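# Place cardboard box on empty desk or in tote

## Task

Put the cardboard box on a desk in the room if any desk is clear. If every desk has something on it, put the box inside the tote near the door, fully within its rim. Leave the foam blocks where they started, without rotating them, and keep the tote on the floor. The robot must not tip over or end leaning. Anything that stays in place only because the robot is holding it at the end does not count.

## Robot and tools

Robot: TidyBot++, a wheeled base (0.54 m long, 0.50 m wide, 0.38 m tall) on four driven casters. It has one seven-joint arm with a two-finger gripper. The shoulder is 0.12 m ahead of the base centre and 0.68 m up. Cameras: base_camera (644x364) and wrist_camera (fisheye, 644x476), which looks along the hand.

Frames: in the base frame the origin is on the floor under the base centre, x forward, y left, z up. The odometry frame is the base frame at the scene's start. hand_pose is the point between the finger pads, given in the base frame. Its z axis runs out along the fingers and its y axis is the opening direction. Heading is positive to the left and runs from -3.142 to 3.142. Odometry counts wheel turns only, so slip counts as travel, and it drifts by a few cm and degrees over many moves. base_tilt is in degrees, with forward and right positive.

execute_actions: "actions" is a list holding one action or none. An empty list just reports. An action may hold "base", "joints" and "speeds", and all of its motions start together. "base" takes exactly one relative offset from where the base last reported itself. translate_m is in metres, forward positive, -2 to 2. strafe_m is in metres, left positive, -2 to 2. rotate_rad is in radians, counter-clockwise from above positive, -6.3 to 6.3. "joints" is one dictionary for the single arm, with absolute targets by name, in radians:
- joint_1_rad: any angle. It turns the whole arm about vertical, and positive is clockwise from above, opposite to rotate_rad.
- joint_2_rad: shoulder, -2.249 to 2.249.
- joint_3_rad: any angle; it rolls the upper arm.
- joint_4_rad: elbow, -2.579 to 2.579.
- joint_5_rad: any angle; it rolls the forearm.
- joint_6_rad: wrist, -2.099 to 2.099.
- joint_7_rad: any angle; it rolls the hand. With the hand pointing down, positive is counter-clockwise from above, and at 1.57 the fingers open left and right.
- gripper_pos: 0 (open) to 1 (closed). The pad gap is about 85 x (1 - gripper_pos) mm.
For any-angle joints the motion goes the short way round, so turn in steps of less than half a turn. Done tolerances are ±0.039 for joints 1-4, ±0.056 for joints 5-7 and ±0.03 for the gripper. "speeds" caps top speed for this action only: translate_m and strafe_m 0.05 to 0.5 m/s, rotate_rad 0.1 to 1.57 rad/s. The maximum is the default. A base move longer than 8.667 s at its top speed is refused, and no action runs past 15 s. "cameras" is a list of base_camera, wrist_camera or all. Omitted or null gives all, and [] gives none. An unknown key, an unknown camera or an out-of-range value refuses the call, and nothing moves. A motion left out of an action may still be pushing toward its earlier target.

Arm geometry: the upper arm is 0.42 m, the forearm 0.31 m and the hand 0.31 m to the hand point. With joint_1_rad 0, joint_3_rad 3.14 and joint_5_rad 0, the arm stays in the x-z plane. Measured from vertical (forward positive), the upper arm is at joint_2_rad, the forearm at joint_2_rad - joint_4_rad, and the hand at that minus joint_6_rad. Forward reach is the sum of length x sin, and height above the shoulder is the sum of length x cos. At the start the arm is folded, hand down, up to 0.08 m past the front and the elbow up to 1.15 m high. A downward hand reaches at most about 0.94 m high, and only near the base. Joint friction and sag under load leave the hand 1-2 cm off or more. To correct, send each joint its previous command plus (wanted - read). Never command the currently read angle while carrying something. Use the images to judge the true hand position. Closed fingertips reach about 20 mm past the hand point.

zoom_image: camera (base_camera or wrist_camera) and region [x0, y0, x1, y1] in pixels of that camera's latest full image, at most 504x504. It gives a closer look and moves nothing.

wait: seconds from 0 to 10. It commands nothing and then reports.

finished_scene: scene is the current scene's number. It ends that scene for good, and the result says whether the goal held. The next scene's task appears in that result.

Result lines: base_status and joint_status tell how each commanded motion ended. "done" means it reached its target; for the base it only means the wheels turned fully, even if the base stalled or slipped. "off_target" means it came to rest elsewhere and may keep pushing. contact_stop and time_out mean it now holds where it stopped. "joint command not followed" plus "cause:" means the self-collision check withheld the arm targets, and "not_followed" ones may be retried later. The gripper still moves in that case, but nothing checks the arm against the base. For the gripper at 1, done means it holds nothing, and off_target means it holds something at the shown reading. on_its_own lists uncommanded movement. motor_effort gives percentages, with the peak in brackets, and these readings are noisy. ARM HIT means a hard hit on the base or on the arm itself. A torque fault freezes the arm and gripper for 10 s and skips the rest of the call, while the base keeps going. Torque warnings come at 56.7 N m for joints 1-4 and 29.4 N m for joints 5-7, and the limits are 104.5 and 51.3. MOTOR HOT appears from 60 °C. At 75 °C an OVER-TEMPERATURE FAULT lets the arm sink, and keys report limit_stop_at_motor_heat; then resend the targets. The robot holds your last command while you think.

Avoid the following. Don't drive while the arm is snagged on something about 0.8 m or higher, since that can topple the robot. Avoid shoving sideways with a raised hand. Don't drive the base into obstacles: it pushes hard until it times out. Avoid dropping, slamming or knocking things, including the foam blocks and the tote. Loose objects may get a brief random nudge now and then.

Each tool is called as name(argument=value, ...), one argument or row to a line, values as JSON.

## Session

execute_actions(
  actions=[],
)

Scene clock: 0.00 s.
base_odometry: x=+0.000 y=+0.000 heading=+0.000 (m, m, rad; odometry frame)
base_tilt: forward=+0.3 right=-0.4 (deg)
base_status: not commanded
joint_positions: joint_1_rad=+0.026 joint_2_rad=-0.359 joint_3_rad=+3.123 joint_4_rad=-2.516 joint_5_rad=-0.023 joint_6_rad=-0.849 joint_7_rad=+1.583 gripper_pos=+0.000
joint_status: not commanded
motor_effort: joint_1_rad=+0 joint_2_rad=-2 joint_3_rad=+0 joint_4_rad=+17 joint_5_rad=+1 joint_6_rad=+0 joint_7_rad=+0 (%)
hand_pose: x=+0.2754 y=+0.0047 z=+0.5935 quat_wxyz=(-0.005, +0.998, -0.005, +0.068) (m; base frame)
pictures: base_camera, wrist_camera
Images, in order (width x height): base_camera 644x364, wrist_camera 644x476.

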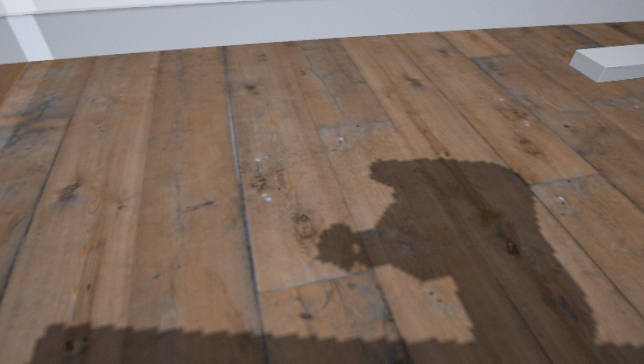

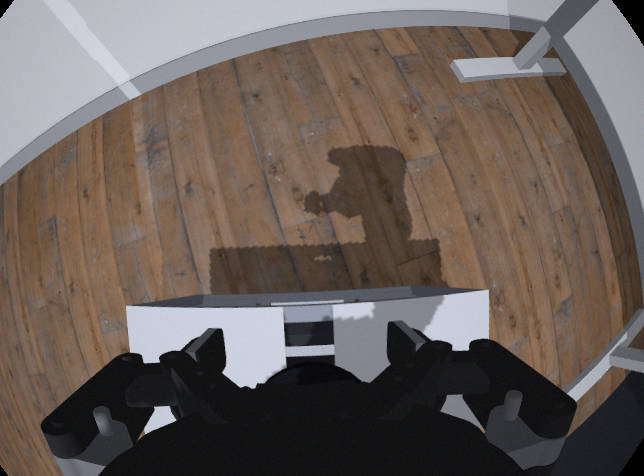

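execute_actions(
  actions=[
    {"joints":{"joint_4_rad":-2.0,"joint_6_rad":-0.4},"base":{"rotate_rad":-0.8}},
  ],
  cameras=["wrist_camera"],
)

execute_actions(
  actions=[
    {"base":{"rotate_rad":-2.0}},
  ],
  cameras=["wrist_camera"],
)

execute_actions(
  actions=[
    {"base":{"rotate_rad":-2.0}},
  ],
  cameras=["wrist_camera"],
)

Scene clock: 1.90 s.
base_odometry: x=+0.000 y=+0.000 heading=-0.800 (m, m, rad; odometry frame)
base_tilt: forward=+0.3 right=-0.4 (deg)
base_status: done
joint_positions: joint_1_rad=+0.026 joint_2_rad=-0.359 joint_3_rad=+3.124 joint_4_rad=-2.018 joint_5_rad=-0.023 joint_6_rad=-0.430 joint_7_rad=+1.583 gripper_pos=+0.000
joint_status: all done
motor_effort: joint_1_rad=+0(2) joint_2_rad=-8(8) joint_3_rad=+0(2) joint_4_rad=+24(24) joint_5_rad=+0(1) joint_6_rad=+8(7) joint_7_rad=+0(0) (%)
hand_pose: x=+0.5545 y=+0.0013 z=+0.8940 quat_wxyz=(-0.001, +0.865, -0.004, +0.503) (m; base frame)
pictures: wrist_camera
camera_calibration (this result's frames):
wrist_camera: T_world_to_cam=[[-0.0269074, -0.999345, -0.0241861, 0.0359605], [-0.520044, 0.034657, -0.853436, 1.10438], [0.853716, -0.0103859, -0.520636, 0.12333], [0, 0, 0, 1]] pos_world=[0.470003, -0.00105662, 1.0076]
Images, in order (width x height): wrist_camera 644x476.

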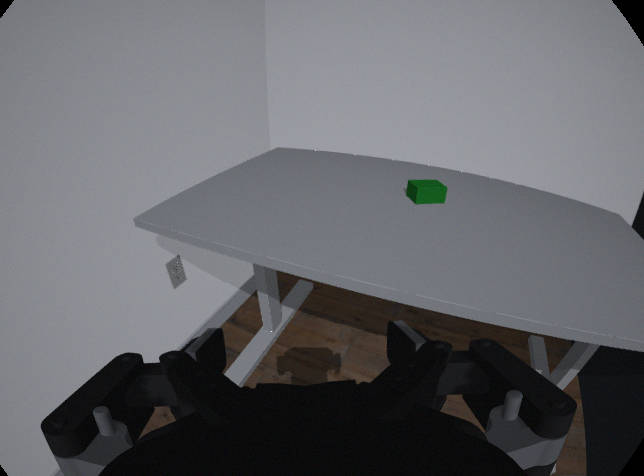

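Scene clock: 4.47 s.
base_odometry: x=+0.000 y=+0.000 heading=-2.799 (m, m, rad; odometry frame)
base_tilt: forward=+0.3 right=-0.4 (deg)
base_status: done
joint_positions: joint_1_rad=+0.026 joint_2_rad=-0.359 joint_3_rad=+3.124 joint_4_rad=-2.018 joint_5_rad=-0.023 joint_6_rad=-0.430 joint_7_rad=+1.583 gripper_pos=+0.000
joint_status: not commanded
motor_effort: joint_1_rad=+0(2) joint_2_rad=-8(10) joint_3_rad=+1(2) joint_4_rad=+24(24) joint_5_rad=+0(2) joint_6_rad=+7(7) joint_7_rad=+0(0) (%)
hand_pose: x=+0.5545 y=+0.0017 z=+0.8939 quat_wxyz=(-0.001, +0.865, -0.004, +0.503) (m; base frame)
pictures: wrist_camera
camera_calibration (this result's frames):
wrist_camera: T_world_to_cam=[[-0.0261188, -0.999373, -0.0238897, 0.0356643], [-0.520077, 0.0339935, -0.853443, 1.10438], [0.85372, -0.00986639, -0.520639, 0.123338], [0, 0, 0, 1]] pos_world=[0.469997, -0.000682833, 1.00759]
Images, in order (width x height): wrist_camera 644x476.

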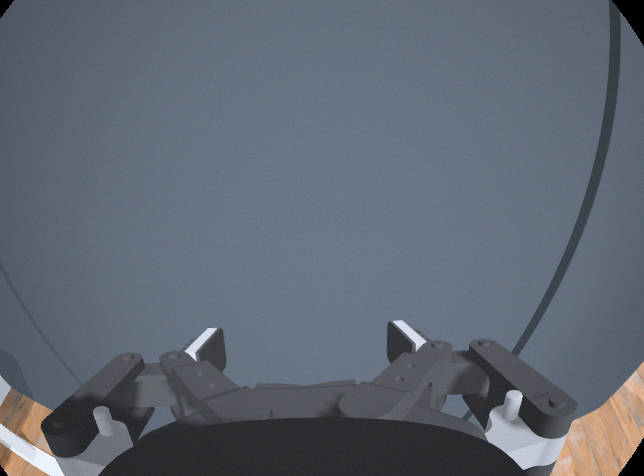

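Scene clock: 7.03 s.
base_odometry: x=+0.000 y=+0.000 heading=+1.484 (m, m, rad; odometry frame)
base_tilt: forward=+0.3 right=-0.3 (deg)
base_status: done
joint_positions: joint_1_rad=+0.026 joint_2_rad=-0.359 joint_3_rad=+3.123 joint_4_rad=-2.018 joint_5_rad=-0.023 joint_6_rad=-0.430 joint_7_rad=+1.583 gripper_pos=+0.000
joint_status: not commanded
motor_effort: joint_1_rad=+0(2) joint_2_rad=-8(10) joint_3_rad=+0(2) joint_4_rad=+24(24) joint_5_rad=+0(1) joint_6_rad=+7(7) joint_7_rad=+0(0) (%)
hand_pose: x=+0.5545 y=+0.0019 z=+0.8939 quat_wxyz=(-0.001, +0.865, -0.003, +0.503) (m; base frame)
pictures: wrist_camera
camera_calibration (this result's frames):
wrist_camera: T_world_to_cam=[[-0.0256621, -0.999389, -0.023718, 0.0354929], [-0.520096, 0.0336094, -0.853446, 1.10438], [0.853722, -0.0095656, -0.520641, 0.123343], [0, 0, 0, 1]] pos_world=[0.469993, -0.000466342, 1.00759]
Images, in order (width x height): wrist_camera 644x476.

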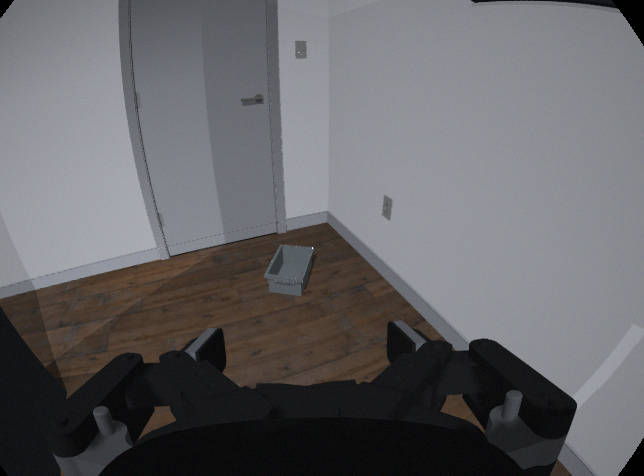

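execute_actions(
  actions=[
    {"base":{"translate_m":0.9},"joints":{"joint_1_rad":-1.5}},
  ],
)

Scene clock: 10.27 s.
base_odometry: x=+0.079 y=+0.897 heading=+1.484 (m, m, rad; odometry frame)
base_tilt: forward=+0.3 right=-0.4 (deg)
base_status: done
joint_positions: joint_1_rad=-1.475 joint_2_rad=-0.360 joint_3_rad=+3.123 joint_4_rad=-2.018 joint_5_rad=-0.023 joint_6_rad=-0.430 joint_7_rad=+1.583 gripper_pos=+0.000
joint_status: all done
motor_effort: joint_1_rad=+0(0) joint_2_rad=-8(10) joint_3_rad=+1(1) joint_4_rad=+24(25) joint_5_rad=+0(1) joint_6_rad=+7(7) joint_7_rad=+0(0) (%)
hand_pose: x=+0.1475 y=+0.4346 z=+0.8941 quat_wxyz=(-0.344, +0.635, +0.587, +0.367) (m; base frame)
pictures: base_camera, wrist_camera
camera_calibration (this result's frames):
wrist_camera: T_world_to_cam=[[0.995154, -0.0954206, -0.023724, -0.0859794], [-0.0698446, -0.516187, -0.853623, 1.05094], [0.0692073, 0.851144, -0.52035, 0.216478], [0, 0, 0, 1]] pos_world=[0.143983, 0.350022, 1.00771]
Images, in order (width x height): base_camera 644x364, wrist_camera 644x476.

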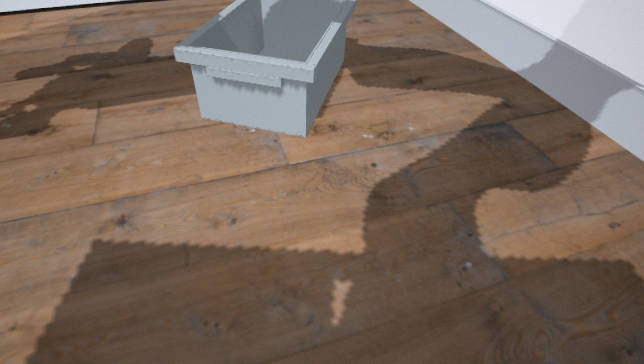

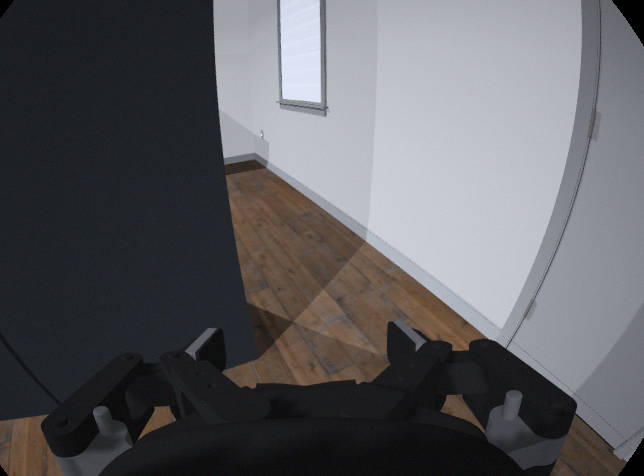

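execute_actions(
  actions=[
    {"base":{"translate_m":0.33},"joints":{"joint_1_rad":-1.2}},
  ],
  cameras=[],
)

execute_actions(
  actions=[
    {"base":{"strafe_m":1.9},"joints":{"joint_1_rad":-2.2}},
  ],
)

Scene clock: 12.47 s.
base_odometry: x=+0.108 y=+1.226 heading=+1.483 (m, m, rad; odometry frame)
base_tilt: forward=+0.3 right=-0.3 (deg)
base_status: done
joint_positions: joint_1_rad=-1.219 joint_2_rad=-0.360 joint_3_rad=+3.124 joint_4_rad=-2.018 joint_5_rad=-0.023 joint_6_rad=-0.430 joint_7_rad=+1.583 gripper_pos=+0.000
joint_status: all done
motor_effort: joint_1_rad=+0(2) joint_2_rad=-8(9) joint_3_rad=+0(2) joint_4_rad=+24(24) joint_5_rad=+1(0) joint_6_rad=+7(7) joint_7_rad=+0(0) (%)
hand_pose: x=+0.2572 y=+0.4130 z=+0.8941 quat_wxyz=(-0.294, +0.705, +0.501, +0.408) (m; base frame)
pictures: none
No camera images: the call's "cameras" was empty. Leave "cameras" out to get every camera's image.

Scene clock: 17.63 s.
base_odometry: x=-1.785 y=+1.393 heading=+1.483 (m, m, rad; odometry frame)
base_tilt: forward=+0.4 right=-0.4 (deg)
base_status: done
joint_positions: joint_1_rad=-2.177 joint_2_rad=-0.360 joint_3_rad=+3.124 joint_4_rad=-2.018 joint_5_rad=-0.023 joint_6_rad=-0.430 joint_7_rad=+1.583 gripper_pos=+0.000
joint_status: all done
motor_effort: joint_1_rad=+0(1) joint_2_rad=-8(11) joint_3_rad=+1(1) joint_4_rad=+24(25) joint_5_rad=+0(0) joint_6_rad=+7(8) joint_7_rad=+0(0) (%)
hand_pose: x=-0.1394 y=+0.3506 z=+0.8942 quat_wxyz=(-0.449, +0.395, +0.769, +0.226) (m; base frame)
pictures: base_camera, wrist_camera
camera_calibration (this result's frames):
wrist_camera: T_world_to_cam=[[0.82208, 0.568858, -0.0241881, -0.0650656], [0.279097, -0.439634, -0.853714, 1.00952], [-0.496276, 0.69507, -0.520181, 0.283565], [0, 0, 0, 1]] pos_world=[-0.0875374, 0.283734, 1.00777]
Images, in order (width x height): base_camera 644x364, wrist_camera 644x476.

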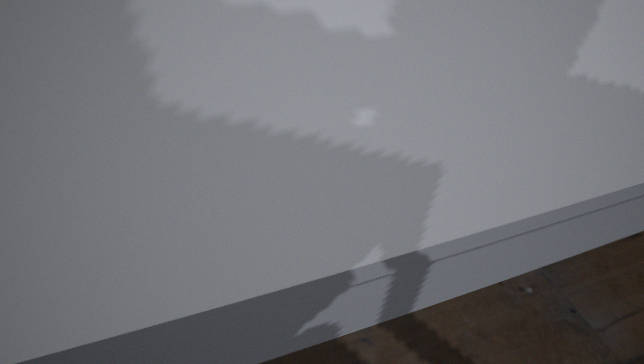

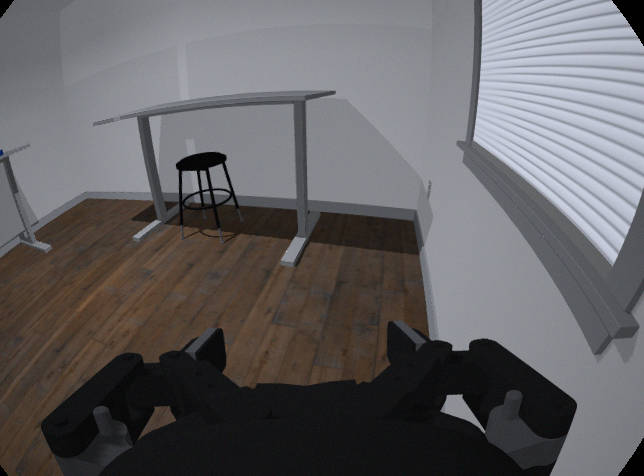

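execute_actions(
  actions=[
    {"base":{"translate_m":-0.3},"joints":{"joint_1_rad":-2.6,"joint_2_rad":0.0,"joint_4_rad":-1.0,"joint_6_rad":-0.9}},
  ],
  cameras=["wrist_camera"],
)

Scene clock: 20.00 s.
base_odometry: x=-1.812 y=+1.094 heading=+1.482 (m, m, rad; odometry frame)
base_tilt: forward=+0.3 right=-0.4 (deg)
base_status: done
joint_positions: joint_1_rad=-2.574 joint_2_rad=-0.023 joint_3_rad=+3.124 joint_4_rad=-1.019 joint_5_rad=-0.023 joint_6_rad=-0.865 joint_7_rad=+1.583 gripper_pos=+0.000
joint_status: all done
motor_effort: joint_1_rad=+0(1) joint_2_rad=-19(20) joint_3_rad=+0(1) joint_4_rad=+22(25) joint_5_rad=+0(0) joint_6_rad=+8(7) joint_7_rad=+0(0) (%)
hand_pose: x=-0.3555 y=+0.2828 z=+1.1841 quat_wxyz=(-0.577, +0.214, +0.773, +0.155) (m; base frame)
pictures: wrist_camera
camera_calibration (this result's frames):
wrist_camera: T_world_to_cam=[[0.523033, 0.851801, -0.029515, -0.0218768], [0.253757, -0.188687, -0.948686, 1.32002], [-0.813661, 0.488705, -0.31484, 0.0766673], [0, 0, 0, 1]] pos_world=[-0.261139, 0.230237, 1.27577]
Images, in order (width x height): wrist_camera 644x476.

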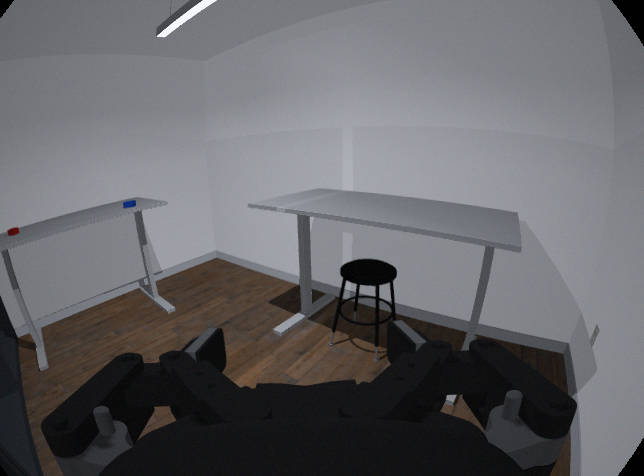

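execute_actions(
  actions=[
    {"joints":{"joint_1_rad":2.5,"joint_6_rad":-0.6}},
  ],
  cameras=["wrist_camera"],
)

Scene clock: 22.57 s.
base_odometry: x=-1.812 y=+1.094 heading=+1.483 (m, m, rad; odometry frame)
base_tilt: forward=+0.3 right=-0.4 (deg)
base_status: not commanded
joint_positions: joint_1_rad=-3.762 joint_2_rad=-0.015 joint_3_rad=+3.124 joint_4_rad=-1.019 joint_5_rad=-0.023 joint_6_rad=-0.634 joint_7_rad=+1.583 gripper_pos=+0.000
joint_status: all done
motor_effort: joint_1_rad=+0(2) joint_2_rad=-19(21) joint_3_rad=+0(1) joint_4_rad=+22(22) joint_5_rad=+0(1) joint_6_rad=+8(8) joint_7_rad=+0(0) (%)
hand_pose: x=-0.3350 y=-0.3438 z=+1.2500 quat_wxyz=(-0.646, -0.231, +0.693, -0.221) (m; base frame)
pictures: wrist_camera
camera_calibration (this result's frames):
wrist_camera: T_world_to_cam=[[-0.596917, 0.801652, -0.0323291, 0.114168], [0.0976074, 0.0325653, -0.994692, 1.34038], [-0.796344, -0.596904, -0.0976859, -0.218559], [0, 0, 0, 1]] pos_world=[-0.236731, -0.265632, 1.31561]
Images, in order (width x height): wrist_camera 644x476.

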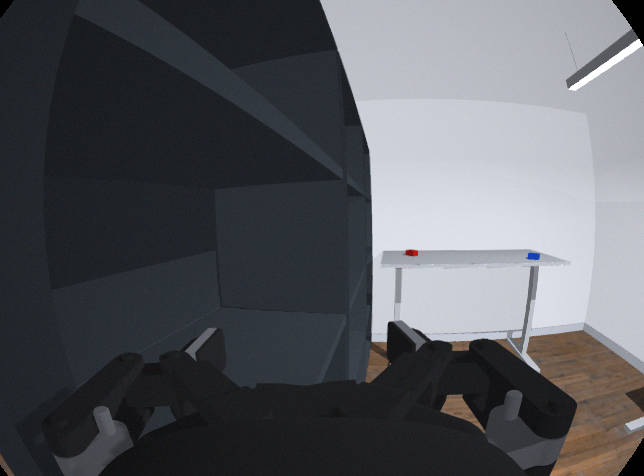

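execute_actions(
  actions=[
    {"base":{"strafe_m":0.6},"joints":{"joint_6_rad":-1.3,"joint_1_rad":2.2}},
  ],
  cameras=["wrist_camera"],
)

Scene clock: 25.20 s.
base_odometry: x=-2.409 y=+1.147 heading=+1.483 (m, m, rad; odometry frame)
base_tilt: forward=+0.3 right=-0.4 (deg)
base_status: done
joint_positions: joint_1_rad=-4.065 joint_2_rad=-0.006 joint_3_rad=+3.122 joint_4_rad=-1.018 joint_5_rad=-0.023 joint_6_rad=-1.272 joint_7_rad=+1.583 gripper_pos=+0.000
joint_status: all done
motor_effort: joint_1_rad=+0(2) joint_2_rad=-17(22) joint_3_rad=+0(2) joint_4_rad=+21(23) joint_5_rad=+0(1) joint_6_rad=+6(9) joint_7_rad=+0(0) (%)
hand_pose: x=-0.1680 y=-0.4086 z=+1.0656 quat_wxyz=(-0.367, -0.419, +0.807, -0.196) (m; base frame)
pictures: wrist_camera
camera_calibration (this result's frames):
wrist_camera: T_world_to_cam=[[-0.806089, 0.591319, -0.0237132, 0.129611], [0.414308, 0.535269, -0.736095, 1.12579], [-0.422574, -0.603183, -0.676463, 0.534781], [0, 0, 0, 1]] pos_world=[-0.13596, -0.356669, 1.19352]
Images, in order (width x height): wrist_camera 644x476.

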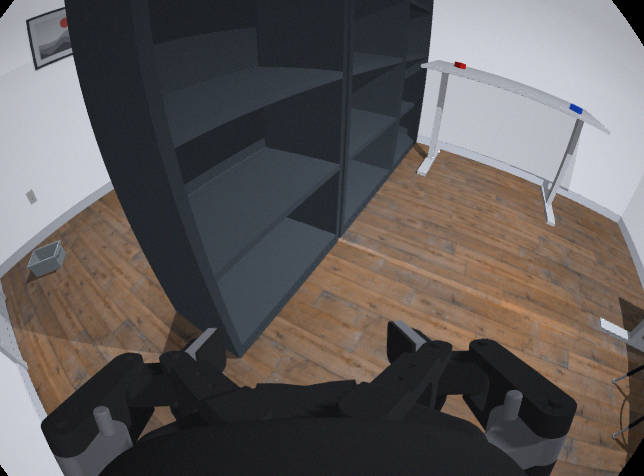

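execute_actions(
  actions=[
    {"base":{"translate_m":-1.2},"joints":{"joint_1_rad":1.6,"joint_6_rad":-1.1}},
  ],
  cameras=["wrist_camera"],
)

execute_actions(
  actions=[
    {"joints":{"joint_1_rad":-2.0}},
  ],
  cameras=["wrist_camera"],
)

Scene clock: 29.07 s.
base_odometry: x=-2.515 y=-0.049 heading=+1.483 (m, m, rad; odometry frame)
base_tilt: forward=+0.4 right=-0.3 (deg)
base_status: done
joint_positions: joint_1_rad=-4.662 joint_2_rad=-0.006 joint_3_rad=+3.122 joint_4_rad=-1.017 joint_5_rad=-0.023 joint_6_rad=-1.133 joint_7_rad=+1.583 gripper_pos=+0.000
joint_status: all done
motor_effort: joint_1_rad=+0(2) joint_2_rad=-19(19) joint_3_rad=+0(2) joint_4_rad=+21(21) joint_5_rad=+0(2) joint_6_rad=+7(7) joint_7_rad=+0(0) (%)
hand_pose: x=+0.1105 y=-0.5251 z=+1.1003 quat_wxyz=(-0.337, -0.616, +0.626, -0.339) (m; base frame)
pictures: wrist_camera
camera_calibration (this result's frames):
wrist_camera: T_world_to_cam=[[-0.999072, 0.0344032, -0.0259185, 0.155165], [0.0408688, 0.567059, -0.822662, 1.25149], [-0.0136049, -0.822958, -0.567939, 0.325582], [0, 0, 0, 1]] pos_world=[0.108303, -0.447064, 1.21848]
Images, in order (width x height): wrist_camera 644x476.

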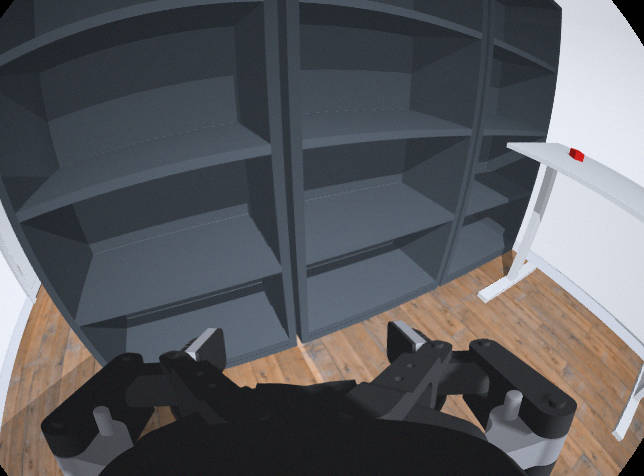

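Scene clock: 32.67 s.
base_odometry: x=-2.515 y=-0.049 heading=+1.483 (m, m, rad; odometry frame)
base_tilt: forward=+0.3 right=-0.4 (deg)
base_status: not commanded
joint_positions: joint_1_rad=-2.022 joint_2_rad=-0.006 joint_3_rad=+3.122 joint_4_rad=-1.017 joint_5_rad=-0.023 joint_6_rad=-1.132 joint_7_rad=+1.583 gripper_pos=+0.000
joint_status: all done
motor_effort: joint_1_rad=+0(0) joint_2_rad=-19(21) joint_3_rad=+0(1) joint_4_rad=+21(22) joint_5_rad=+0(1) joint_6_rad=+7(7) joint_7_rad=+0(0) (%)
hand_pose: x=-0.1262 y=+0.4646 z=+1.1005 quat_wxyz=(-0.412, +0.454, +0.752, +0.243) (m; base frame)
pictures: wrist_camera
camera_calibration (this result's frames):
wrist_camera: T_world_to_cam=[[0.892444, 0.450413, -0.0259347, -0.069907], [0.236525, -0.516051, -0.823254, 1.22873], [-0.384188, 0.728574, -0.56708, 0.368435], [0, 0, 0, 1]] pos_world=[-0.0866883, 0.397141, 1.21867]
Images, in order (width x height): wrist_camera 644x476.

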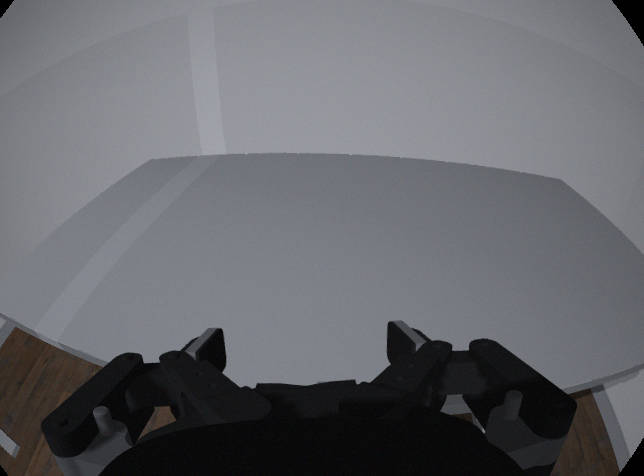

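execute_actions(
  actions=[
    {"joints":{"joint_1_rad":-3.6,"joint_6_rad":-1.4}},
  ],
  cameras=["wrist_camera"],
)

Scene clock: 35.87 s.
base_odometry: x=-2.515 y=-0.049 heading=+1.483 (m, m, rad; odometry frame)
base_tilt: forward=+0.3 right=-0.4 (deg)
base_status: not commanded
joint_positions: joint_1_rad=-3.578 joint_2_rad=-0.006 joint_3_rad=+3.122 joint_4_rad=-1.017 joint_5_rad=-0.023 joint_6_rad=-1.366 joint_7_rad=+1.583 gripper_pos=+0.000
joint_status: all done
motor_effort: joint_1_rad=+0(1) joint_2_rad=-18(20) joint_3_rad=+0(1) joint_4_rad=+21(22) joint_5_rad=+0(0) joint_6_rad=+6(7) joint_7_rad=-1(0) (%)
hand_pose: x=-0.3075 y=-0.2186 z=+1.0447 quat_wxyz=(-0.361, -0.217, +0.902, -0.093) (m; base frame)
pictures: wrist_camera
camera_calibration (this result's frames):
wrist_camera: T_world_to_cam=[[-0.436313, 0.899522, -0.0221715, 0.0837499], [0.674249, 0.310529, -0.670044, 1.02831], [-0.595835, -0.307298, -0.74199, 0.656074], [0, 0, 0, 1]] pos_world=[-0.265884, -0.193044, 1.17767]
Images, in order (width x height): wrist_camera 644x476.

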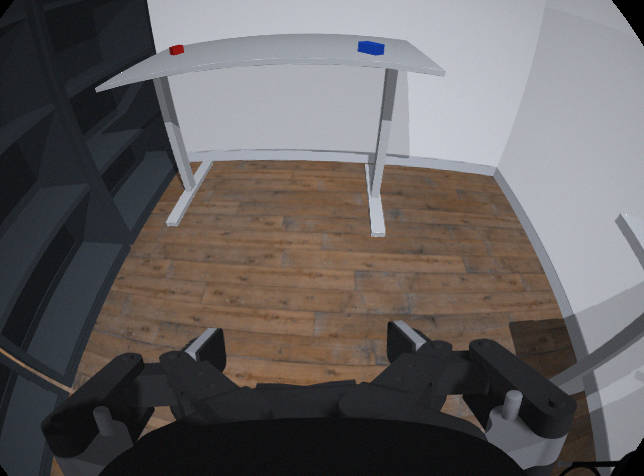

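execute_actions(
  actions=[
    {"base":{"translate_m":1.5},"joints":{"joint_1_rad":2.0,"joint_6_rad":-0.8}},
  ],
  cameras=["wrist_camera"],
)

execute_actions(
  actions=[
    {"base":{"strafe_m":-2.0},"joints":{"joint_1_rad":3.0,"joint_6_rad":-1.2}},
  ],
)

Scene clock: 43.77 s.
base_odometry: x=-2.377 y=+1.443 heading=+1.478 (m, m, rad; odometry frame)
base_tilt: forward=+0.4 right=-0.4 (deg)
base_status: translate_m time_out (by the wheels' count: +1.498 of +1.500)
joint_positions: joint_1_rad=-4.283 joint_2_rad=-0.009 joint_3_rad=+3.117 joint_4_rad=-1.010 joint_5_rad=-0.022 joint_6_rad=-0.823 joint_7_rad=+1.583 gripper_pos=+0.000
joint_status: all done
motor_effort: joint_1_rad=+0(8) joint_2_rad=-18(26) joint_3_rad=+0(8) joint_4_rad=+22(26) joint_5_rad=+0(3) joint_6_rad=+8(12) joint_7_rad=+0(0) (%)
hand_pose: x=-0.0966 y=-0.5188 z=+1.1945 quat_wxyz=(-0.507, -0.438, +0.658, -0.343) (m; base frame)
pictures: wrist_camera
camera_calibration (this result's frames):
wrist_camera: T_world_to_cam=[[-0.918293, 0.394771, -0.0299139, 0.149985], [0.136564, 0.244932, -0.959874, 1.33994], [-0.371603, -0.885531, -0.27883, -0.0308978], [0, 0, 0, 1]] pos_world=[-0.056738, -0.414763, 1.28204]
Images, in order (width x height): wrist_camera 644x476.

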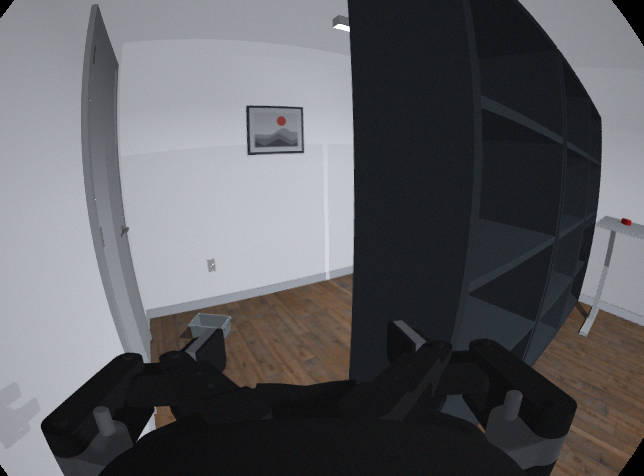

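not run: a stop came earlier in this reply.

execute_actions(
  actions=[
    {"base":{"translate_m":-0.22}},
  ],
  cameras=[],
)

execute_actions(
  actions=[
    {"base":{"strafe_m":-1.2},"joints":{"joint_1_rad":2.3,"joint_6_rad":-1.1}},
  ],
)

Scene clock: 45.60 s.
base_odometry: x=-2.398 y=+1.223 heading=+1.479 (m, m, rad; odometry frame)
base_tilt: forward=+0.3 right=-0.3 (deg)
base_status: done
joint_positions: joint_1_rad=-4.283 joint_2_rad=-0.007 joint_3_rad=+3.123 joint_4_rad=-1.010 joint_5_rad=-0.022 joint_6_rad=-0.823 joint_7_rad=+1.583 gripper_pos=+0.000
joint_status: not commanded
motor_effort: joint_1_rad=+1(2) joint_2_rad=-20(21) joint_3_rad=+0(2) joint_4_rad=+22(23) joint_5_rad=+0(1) joint_6_rad=+8(8) joint_7_rad=+0(0) (%)
hand_pose: x=-0.1000 y=-0.5187 z=+1.1932 quat_wxyz=(-0.507, -0.437, +0.660, -0.341) (m; base frame)
pictures: none
No camera images: the call's "cameras" was empty. Leave "cameras" out to get every camera's image.

Scene clock: 49.37 s.
base_odometry: x=-1.202 y=+1.113 heading=+1.479 (m, m, rad; odometry frame)
base_tilt: forward=+0.3 right=-0.3 (deg)
base_status: done
joint_positions: joint_1_rad=-4.001 joint_2_rad=-0.005 joint_3_rad=+3.124 joint_4_rad=-1.009 joint_5_rad=-0.022 joint_6_rad=-1.069 joint_7_rad=+1.583 gripper_pos=+0.000
joint_status: all done
motor_effort: joint_1_rad=+0(1) joint_2_rad=-20(22) joint_3_rad=+0(2) joint_4_rad=+22(23) joint_5_rad=+1(1) joint_6_rad=+7(9) joint_7_rad=+0(0) (%)
hand_pose: x=-0.2181 y=-0.4166 z=+1.1212 quat_wxyz=(-0.457, -0.370, +0.777, -0.223) (m; base frame)
pictures: base_camera, wrist_camera
camera_calibration (this result's frames):
wrist_camera: T_world_to_cam=[[-0.766336, 0.641887, -0.0266625, 0.128313], [0.343779, 0.374664, -0.861071, 1.24958], [-0.54272, -0.669036, -0.507785, 0.303501], [0, 0, 0, 1]] pos_world=[-0.166533, -0.347483, 1.23351]
Images, in order (width x height): base_camera 644x364, wrist_camera 644x476.

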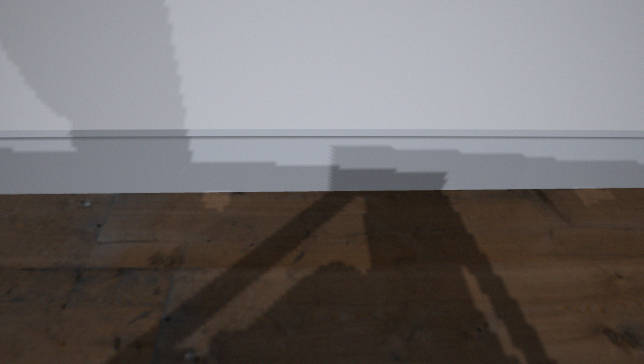

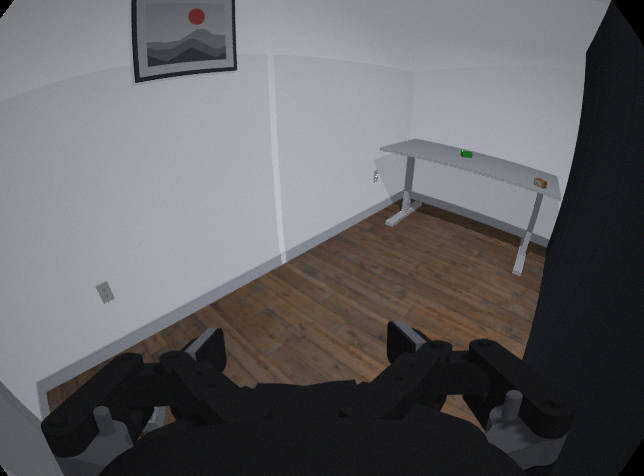

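execute_actions(
  actions=[
    {"base":{"strafe_m":-0.55},"joints":{"joint_1_rad":2.3,"joint_6_rad":-1.5}},
  ],
)

Scene clock: 52.00 s.
base_odometry: x=-0.655 y=+1.062 heading=+1.479 (m, m, rad; odometry frame)
base_tilt: forward=+0.3 right=-0.4 (deg)
base_status: done
joint_positions: joint_1_rad=-4.001 joint_2_rad=-0.002 joint_3_rad=+3.124 joint_4_rad=-1.009 joint_5_rad=-0.022 joint_6_rad=-1.489 joint_7_rad=+1.583 gripper_pos=+0.000
joint_status: all done
motor_effort: joint_1_rad=+0(1) joint_2_rad=-18(20) joint_3_rad=+0(2) joint_4_rad=+20(21) joint_5_rad=+1(1) joint_6_rad=+5(7) joint_7_rad=+0(0) (%)
hand_pose: x=-0.1639 y=-0.3526 z=+1.0219 quat_wxyz=(-0.283, -0.410, +0.855, -0.143) (m; base frame)
pictures: base_camera, wrist_camera
camera_calibration (this result's frames):
wrist_camera: T_world_to_cam=[[-0.765075, 0.643634, -0.0199052, 0.120068], [0.534421, 0.617404, -0.57724, 0.948305], [-0.359241, -0.45227, -0.816332, 0.747181], [0, 0, 0, 1]] pos_world=[-0.146515, -0.32484, 1.15974]
Images, in order (width x height): base_camera 644x364, wrist_camera 644x476.

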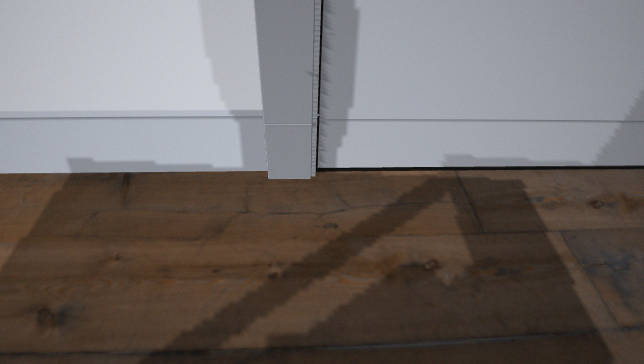

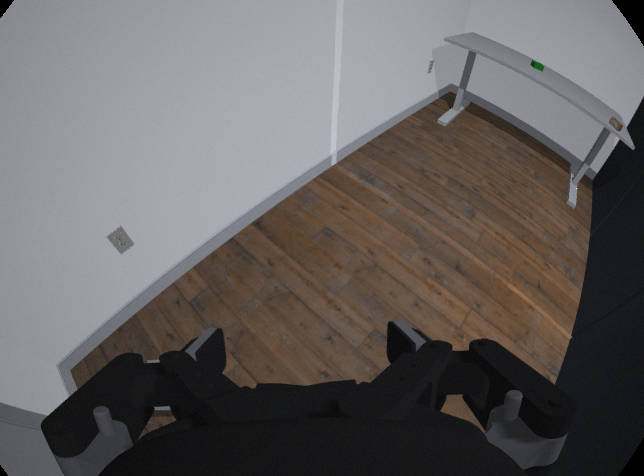

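execute_actions(
  actions=[
    {"base":{"strafe_m":-0.17}},
  ],
  cameras=[],
)

execute_actions(
  actions=[
    {"base":{"translate_m":-0.6},"joints":{"joint_1_rad":2.9,"joint_6_rad":-1.2},"speeds":{"translate_m":0.2}},
  ],
)

Scene clock: 53.80 s.
base_odometry: x=-0.485 y=+1.047 heading=+1.478 (m, m, rad; odometry frame)
base_tilt: forward=+0.3 right=-0.3 (deg)
base_status: done
joint_positions: joint_1_rad=-4.001 joint_2_rad=+0.003 joint_3_rad=+3.124 joint_4_rad=-1.009 joint_5_rad=-0.022 joint_6_rad=-1.489 joint_7_rad=+1.583 gripper_pos=+0.000
joint_status: not commanded
motor_effort: joint_1_rad=+0(1) joint_2_rad=-19(22) joint_3_rad=+0(1) joint_4_rad=+20(21) joint_5_rad=+1(0) joint_6_rad=+5(5) joint_7_rad=+0(0) (%)
hand_pose: x=-0.1648 y=-0.3537 z=+1.0200 quat_wxyz=(-0.282, -0.410, +0.856, -0.142) (m; base frame)
pictures: none
No camera images: the call's "cameras" was empty. Leave "cameras" out to get every camera's image.

Scene clock: 57.57 s.
base_odometry: x=-0.540 y=+0.449 heading=+1.479 (m, m, rad; odometry frame)
base_tilt: forward=+0.3 right=-0.3 (deg)
base_status: done
joint_positions: joint_1_rad=-3.405 joint_2_rad=+0.003 joint_3_rad=+3.124 joint_4_rad=-1.009 joint_5_rad=-0.022 joint_6_rad=-1.232 joint_7_rad=+1.583 gripper_pos=+0.000
joint_status: all done
motor_effort: joint_1_rad=+0(2) joint_2_rad=-19(23) joint_3_rad=+0(2) joint_4_rad=+21(22) joint_5_rad=+1(1) joint_6_rad=+6(7) joint_7_rad=+1(0) (%)
hand_pose: x=-0.3699 y=-0.1493 z=+1.0753 quat_wxyz=(-0.429, -0.133, +0.891, -0.069) (m; base frame)
pictures: base_camera, wrist_camera
camera_calibration (this result's frames):
wrist_camera: T_world_to_cam=[[-0.273116, 0.961676, -0.0242403, 0.0667687], [0.626759, 0.15877, -0.762867, 1.12895], [-0.729782, -0.223544, -0.646101, 0.522776], [0, 0, 0, 1]] pos_world=[-0.307829, -0.12659, 1.20062]
Images, in order (width x height): base_camera 644x364, wrist_camera 644x476.

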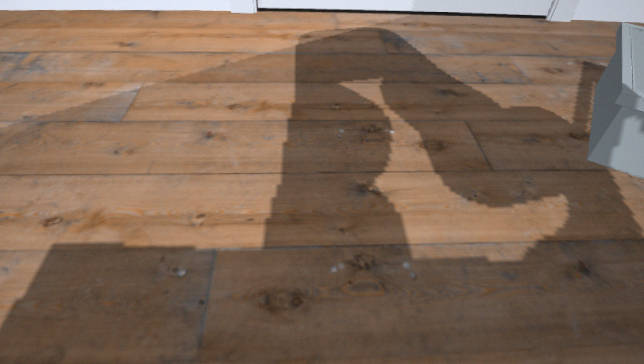

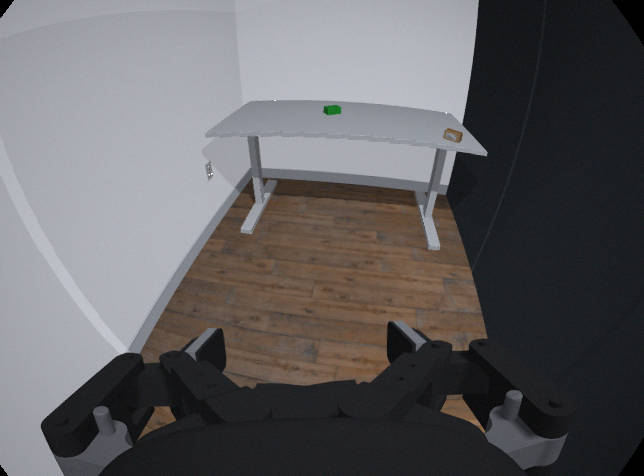

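execute_actions(
  actions=[
    {"base":{"strafe_m":-0.15},"joints":{"joint_1_rad":3.1,"joint_2_rad":-0.36,"joint_4_rad":-2.0,"joint_6_rad":-0.8}},
  ],
  cameras=[],
)

execute_actions(
  actions=[
    {"base":{"rotate_rad":3.14},"joints":{"joint_1_rad":1.5}},
  ],
  cameras=[],
)

execute_actions(
  actions=[
    {"base":{"translate_m":0.9},"joints":{"joint_1_rad":0.2,"joint_2_rad":0.0,"joint_4_rad":-1.3,"joint_6_rad":-1.2}},
  ],
)

Scene clock: 60.10 s.
base_odometry: x=-0.391 y=+0.435 heading=+1.478 (m, m, rad; odometry frame)
base_tilt: forward=+0.4 right=-0.4 (deg)
base_status: done
joint_positions: joint_1_rad=-3.210 joint_2_rad=-0.340 joint_3_rad=+3.122 joint_4_rad=-1.981 joint_5_rad=-0.022 joint_6_rad=-0.835 joint_7_rad=+1.583 gripper_pos=+0.000
joint_status: all done
motor_effort: joint_1_rad=+0(2) joint_2_rad=-7(19) joint_3_rad=+0(2) joint_4_rad=+23(24) joint_5_rad=+0(1) joint_6_rad=+5(6) joint_7_rad=+0(0) (%)
hand_pose: x=-0.2443 y=-0.0390 z=+0.8116 quat_wxyz=(-0.326, -0.043, +0.944, -0.019) (m; base frame)
pictures: none
No camera images: the call's "cameras" was empty. Leave "cameras" out to get every camera's image.

Scene clock: 63.37 s.
base_odometry: x=-0.390 y=+0.435 heading=-1.665 (m, m, rad; odometry frame)
base_tilt: forward=+0.4 right=-0.4 (deg)
base_status: done
joint_positions: joint_1_rad=-4.763 joint_2_rad=-0.341 joint_3_rad=+3.122 joint_4_rad=-1.981 joint_5_rad=-0.022 joint_6_rad=-0.825 joint_7_rad=+1.583 gripper_pos=+0.000
joint_status: all done
motor_effort: joint_1_rad=-1(1) joint_2_rad=-7(9) joint_3_rad=+1(2) joint_4_rad=+23(23) joint_5_rad=+1(2) joint_6_rad=+6(5) joint_7_rad=+0(1) (%)
hand_pose: x=+0.1518 y=-0.3662 z=+0.8139 quat_wxyz=(-0.223, -0.691, +0.642, -0.246) (m; base frame)
pictures: none
No camera images: the call's "cameras" was empty. Leave "cameras" out to get every camera's image.

Scene clock: 66.53 s.
base_odometry: x=-0.474 y=-0.461 heading=-1.664 (m, m, rad; odometry frame)
base_tilt: forward=+0.4 right=-0.4 (deg)
base_status: done
joint_positions: joint_1_rad=-6.063 joint_2_rad=-0.007 joint_3_rad=+3.123 joint_4_rad=-1.323 joint_5_rad=-0.022 joint_6_rad=-1.165 joint_7_rad=+1.583 gripper_pos=+0.000
joint_status: all done
motor_effort: joint_1_rad=+0(1) joint_2_rad=-20(23) joint_3_rad=+0(2) joint_4_rad=+22(25) joint_5_rad=+0(0) joint_6_rad=+5(5) joint_7_rad=+0(0) (%)
hand_pose: x=+0.6027 y=-0.0908 z=+0.9359 quat_wxyz=(-0.024, -0.942, +0.090, -0.323) (m; base frame)
pictures: base_camera, wrist_camera
camera_calibration (this result's frames):
wrist_camera: T_world_to_cam=[[-0.210834, -0.977256, -0.022778, 0.0578548], [-0.786886, 0.183497, -0.589185, 1.09547], [0.579965, -0.106297, -0.807677, 0.528039], [0, 0, 0, 1]] pos_world=[0.567966, -0.0883477, 1.07324]
Images, in order (width x height): base_camera 644x364, wrist_camera 644x476.

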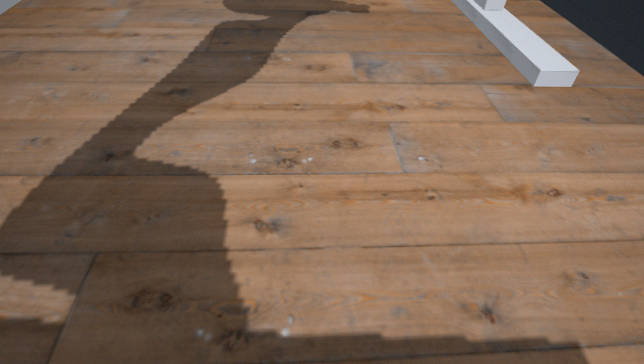

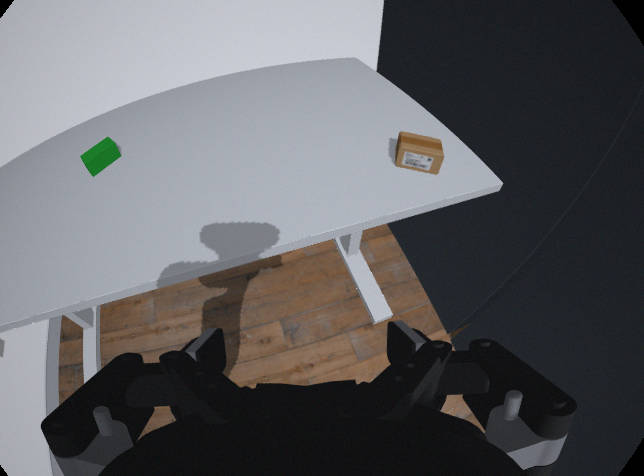

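execute_actions(
  actions=[
    {"base":{"strafe_m":-0.2},"joints":{"joint_1_rad":0.3,"joint_2_rad":0.364,"joint_4_rad":-0.854,"joint_6_rad":-1.92,"joint_7_rad":-0.05}},
  ],
  cameras=[],
)

execute_actions(
  actions=[
    {"base":{"translate_m":0.38},"speeds":{"translate_m":0.2}},
  ],
)

Scene clock: 69.07 s.
base_odometry: x=-0.673 y=-0.443 heading=-1.664 (m, m, rad; odometry frame)
base_tilt: forward=+0.3 right=-0.3 (deg)
base_status: done
joint_positions: joint_1_rad=-6.010 joint_2_rad=+0.349 joint_3_rad=+3.123 joint_4_rad=-0.877 joint_5_rad=-0.022 joint_6_rad=-1.888 joint_7_rad=-0.028 gripper_pos=+0.000
joint_status: all done
motor_effort: joint_1_rad=+0(3) joint_2_rad=-29(30) joint_3_rad=-1(2) joint_4_rad=+18(22) joint_5_rad=+0(1) joint_6_rad=+0(6) joint_7_rad=+1(0) (%)
hand_pose: x=+0.5541 y=-0.1067 z=+0.8725 quat_wxyz=(+0.019, -0.603, +0.798, -0.002) (m; base frame)
pictures: none
No camera images: the call's "cameras" was empty. Leave "cameras" out to get every camera's image.

Scene clock: 71.73 s.
base_odometry: x=-0.709 y=-0.821 heading=-1.664 (m, m, rad; odometry frame)
base_tilt: forward=+0.3 right=-0.4 (deg)
base_status: done
joint_positions: joint_1_rad=-6.008 joint_2_rad=+0.357 joint_3_rad=+3.123 joint_4_rad=-0.876 joint_5_rad=-0.022 joint_6_rad=-1.889 joint_7_rad=-0.028 gripper_pos=+0.000
joint_status: not commanded
motor_effort: joint_1_rad=+0(1) joint_2_rad=-30(33) joint_3_rad=+0(0) joint_4_rad=+18(19) joint_5_rad=+1(1) joint_6_rad=+0(1) joint_7_rad=+0(0) (%)
hand_pose: x=+0.5553 y=-0.1081 z=+0.8693 quat_wxyz=(+0.017, -0.602, +0.799, +0.001) (m; base frame)
pictures: base_camera, wrist_camera
camera_calibration (this result's frames):
wrist_camera: T_world_to_cam=[[-0.953709, 0.300598, -0.00891888, 0.567989], [0.299608, 0.952294, 0.0580598, -0.0607588], [0.025946, 0.0527, -0.998273, 0.990405], [0, 0, 0, 1]] pos_world=[0.534203, -0.16507, 0.997289]
Images, in order (width x height): base_camera 644x364, wrist_camera 644x476.

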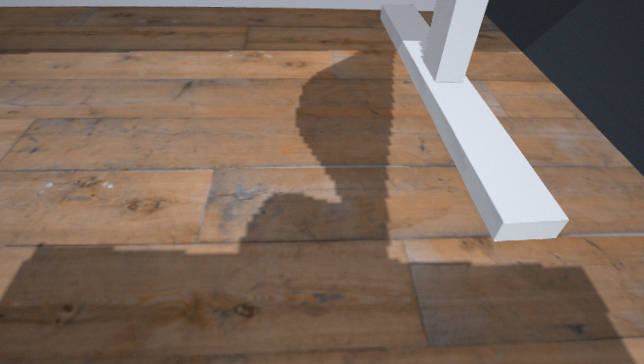

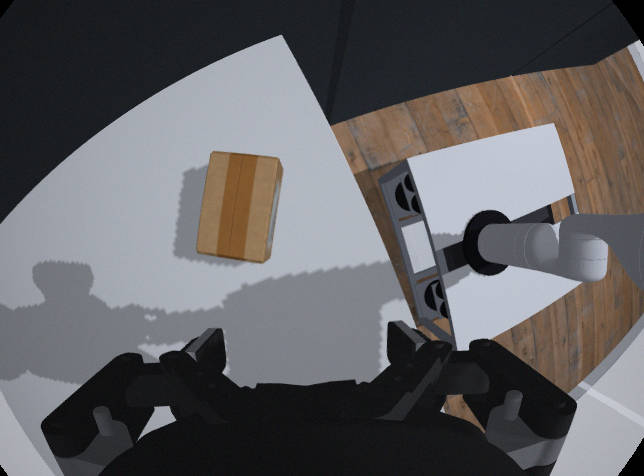

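execute_actions(
  actions=[
    {"joints":{"joint_1_rad":0.47,"joint_2_rad":0.43,"joint_4_rad":-0.80,"joint_6_rad":-1.92,"joint_7_rad":0.12}},
  ],
  cameras=["wrist_camera"],
)

Scene clock: 73.07 s.
base_odometry: x=-0.709 y=-0.821 heading=-1.664 (m, m, rad; odometry frame)
base_tilt: forward=+0.4 right=-0.3 (deg)
base_status: not commanded
joint_positions: joint_1_rad=-5.827 joint_2_rad=+0.416 joint_3_rad=+3.123 joint_4_rad=-0.824 joint_5_rad=-0.022 joint_6_rad=-1.889 joint_7_rad=+0.090 gripper_pos=+0.000
joint_status: all done
motor_effort: joint_1_rad=+0(2) joint_2_rad=-32(33) joint_3_rad=+0(1) joint_4_rad=+18(18) joint_5_rad=+0(0) joint_6_rad=+0(0) joint_7_rad=+0(0) (%)
hand_pose: x=+0.5479 y=-0.1943 z=+0.8579 quat_wxyz=(+0.015, -0.576, +0.817, +0.002) (m; base frame)
pictures: wrist_camera
camera_calibration (this result's frames):
wrist_camera: T_world_to_cam=[[-0.93309, 0.359606, -0.00504579, 0.583553], [0.358752, 0.931677, 0.0572285, -0.0115422], [0.0252808, 0.0515892, -0.998348, 0.983925], [0, 0, 0, 1]] pos_world=[0.523774, -0.249856, 0.985905]
Images, in order (width x height): wrist_camera 644x476.

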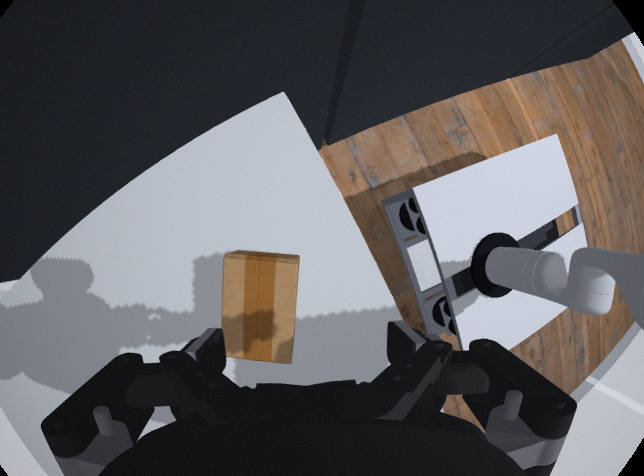

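execute_actions(
  actions=[
    {"joints":{"joint_2_rad":0.525,"joint_4_rad":-0.83,"joint_6_rad":-1.80}},
  ],
  cameras=["wrist_camera"],
)

Scene clock: 74.23 s.
base_odometry: x=-0.709 y=-0.821 heading=-1.664 (m, m, rad; odometry frame)
base_tilt: forward=+0.4 right=-0.4 (deg)
base_status: not commanded
joint_positions: joint_1_rad=-5.827 joint_2_rad=+0.523 joint_3_rad=+3.123 joint_4_rad=-0.824 joint_5_rad=-0.022 joint_6_rad=-1.829 joint_7_rad=+0.090 gripper_pos=+0.000
joint_status: all done
motor_effort: joint_1_rad=+0(0) joint_2_rad=-37(39) joint_3_rad=-1(1) joint_4_rad=+19(19) joint_5_rad=+0(0) joint_6_rad=-1(2) joint_7_rad=+0(0) (%)
hand_pose: x=+0.5795 y=-0.2093 z=+0.8050 quat_wxyz=(+0.005, -0.575, +0.818, +0.023) (m; base frame)
pictures: wrist_camera
camera_calibration (this result's frames):
wrist_camera: T_world_to_cam=[[-0.93167, 0.360882, 0.0418921, 0.579882], [0.362938, 0.929704, 0.0626702, -0.0130643], [-0.0163307, 0.0735922, -0.997155, 0.958878], [0, 0, 0, 1]] pos_world=[0.56066, -0.267689, 0.932676]
Images, in order (width x height): wrist_camera 644x476.

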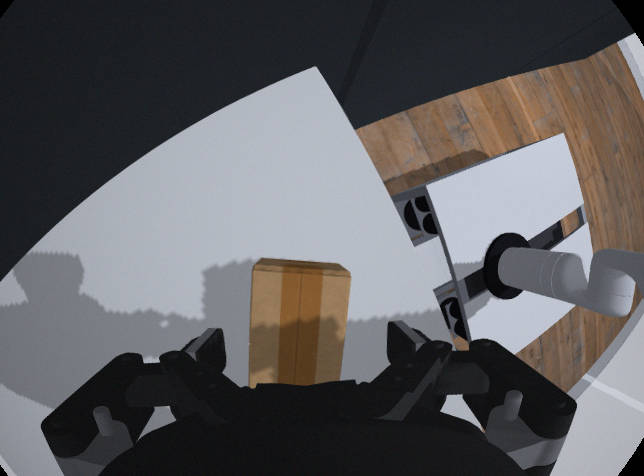

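execute_actions(
  actions=[
    {"joints":{"joint_2_rad":0.485,"joint_4_rad":-1.09,"joint_6_rad":-1.55}},
  ],
  cameras=["wrist_camera"],
)

execute_actions(
  actions=[
    {"joints":{"gripper_pos":1}},
  ],
  cameras=["wrist_camera"],
)

Scene clock: 75.90 s.
base_odometry: x=-0.709 y=-0.821 heading=-1.664 (m, m, rad; odometry frame)
base_tilt: forward=+0.4 right=-0.4 (deg)
base_status: not commanded
joint_positions: joint_1_rad=-5.827 joint_2_rad=+0.505 joint_3_rad=+3.123 joint_4_rad=-1.071 joint_5_rad=-0.022 joint_6_rad=-1.583 joint_7_rad=+0.090 gripper_pos=+0.000
joint_status: all done
motor_effort: joint_1_rad=+0(0) joint_2_rad=-36(37) joint_3_rad=-1(1) joint_4_rad=+19(20) joint_5_rad=+0(1) joint_6_rad=-1(1) joint_7_rad=+0(0) (%)
hand_pose: x=+0.5859 y=-0.2113 z=+0.7373 quat_wxyz=(+0.009, -0.573, +0.819, +0.015) (m; base frame)
pictures: wrist_camera
camera_calibration (this result's frames):
wrist_camera: T_world_to_cam=[[-0.930228, 0.366151, 0.0246971, 0.602281], [0.366982, 0.92817, 0.061837, -0.0114122], [-0.00028142, 0.0665859, -0.997781, 0.881241], [0, 0, 0, 1]] pos_world=[0.564695, -0.268611, 0.865117]
Images, in order (width x height): wrist_camera 644x476.

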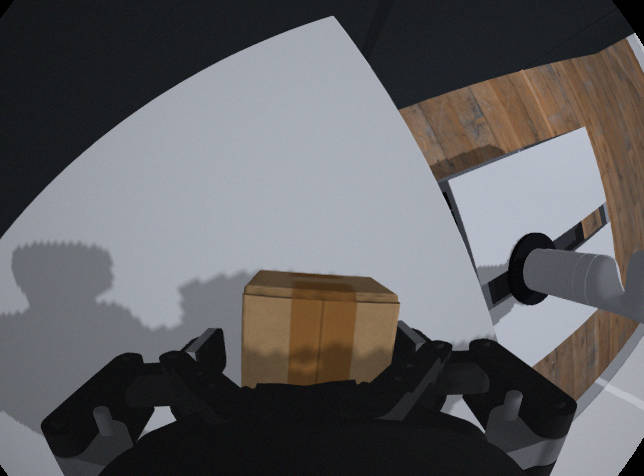

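Scene clock: 77.00 s.
base_odometry: x=-0.709 y=-0.821 heading=-1.664 (m, m, rad; odometry frame)
base_tilt: forward=+0.4 right=-0.4 (deg)
base_status: not commanded
joint_positions: joint_1_rad=-5.827 joint_2_rad=+0.498 joint_3_rad=+3.123 joint_4_rad=-1.074 joint_5_rad=-0.022 joint_6_rad=-1.583 joint_7_rad=+0.090 gripper_pos=+0.343
joint_status: gripper_pos off_target (ended at +0.343, target +1.000)
motor_effort: joint_1_rad=+0(1) joint_2_rad=-36(38) joint_3_rad=+0(1) joint_4_rad=+20(20) joint_5_rad=+0(0) joint_6_rad=-1(0) joint_7_rad=+0(1) (%)
hand_pose: x=+0.5848 y=-0.2108 z=+0.7400 quat_wxyz=(+0.010, -0.573, +0.819, +0.013) (m; base frame)
pictures: wrist_camera
camera_calibration (this result's frames):
wrist_camera: T_world_to_cam=[[-0.930325, 0.366186, 0.0200737, 0.604561], [0.366716, 0.928303, 0.0614282, -0.0111805], [0.00385973, 0.0645095, -0.99791, 0.881151], [0, 0, 0, 1]] pos_world=[0.563138, -0.267846, 0.86786]
Images, in order (width x height): wrist_camera 644x476.

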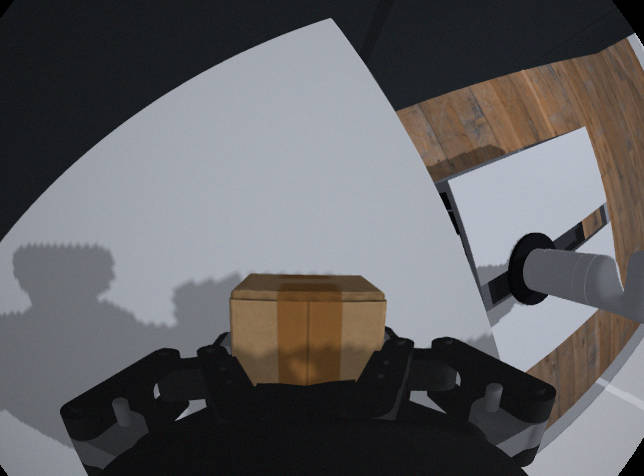

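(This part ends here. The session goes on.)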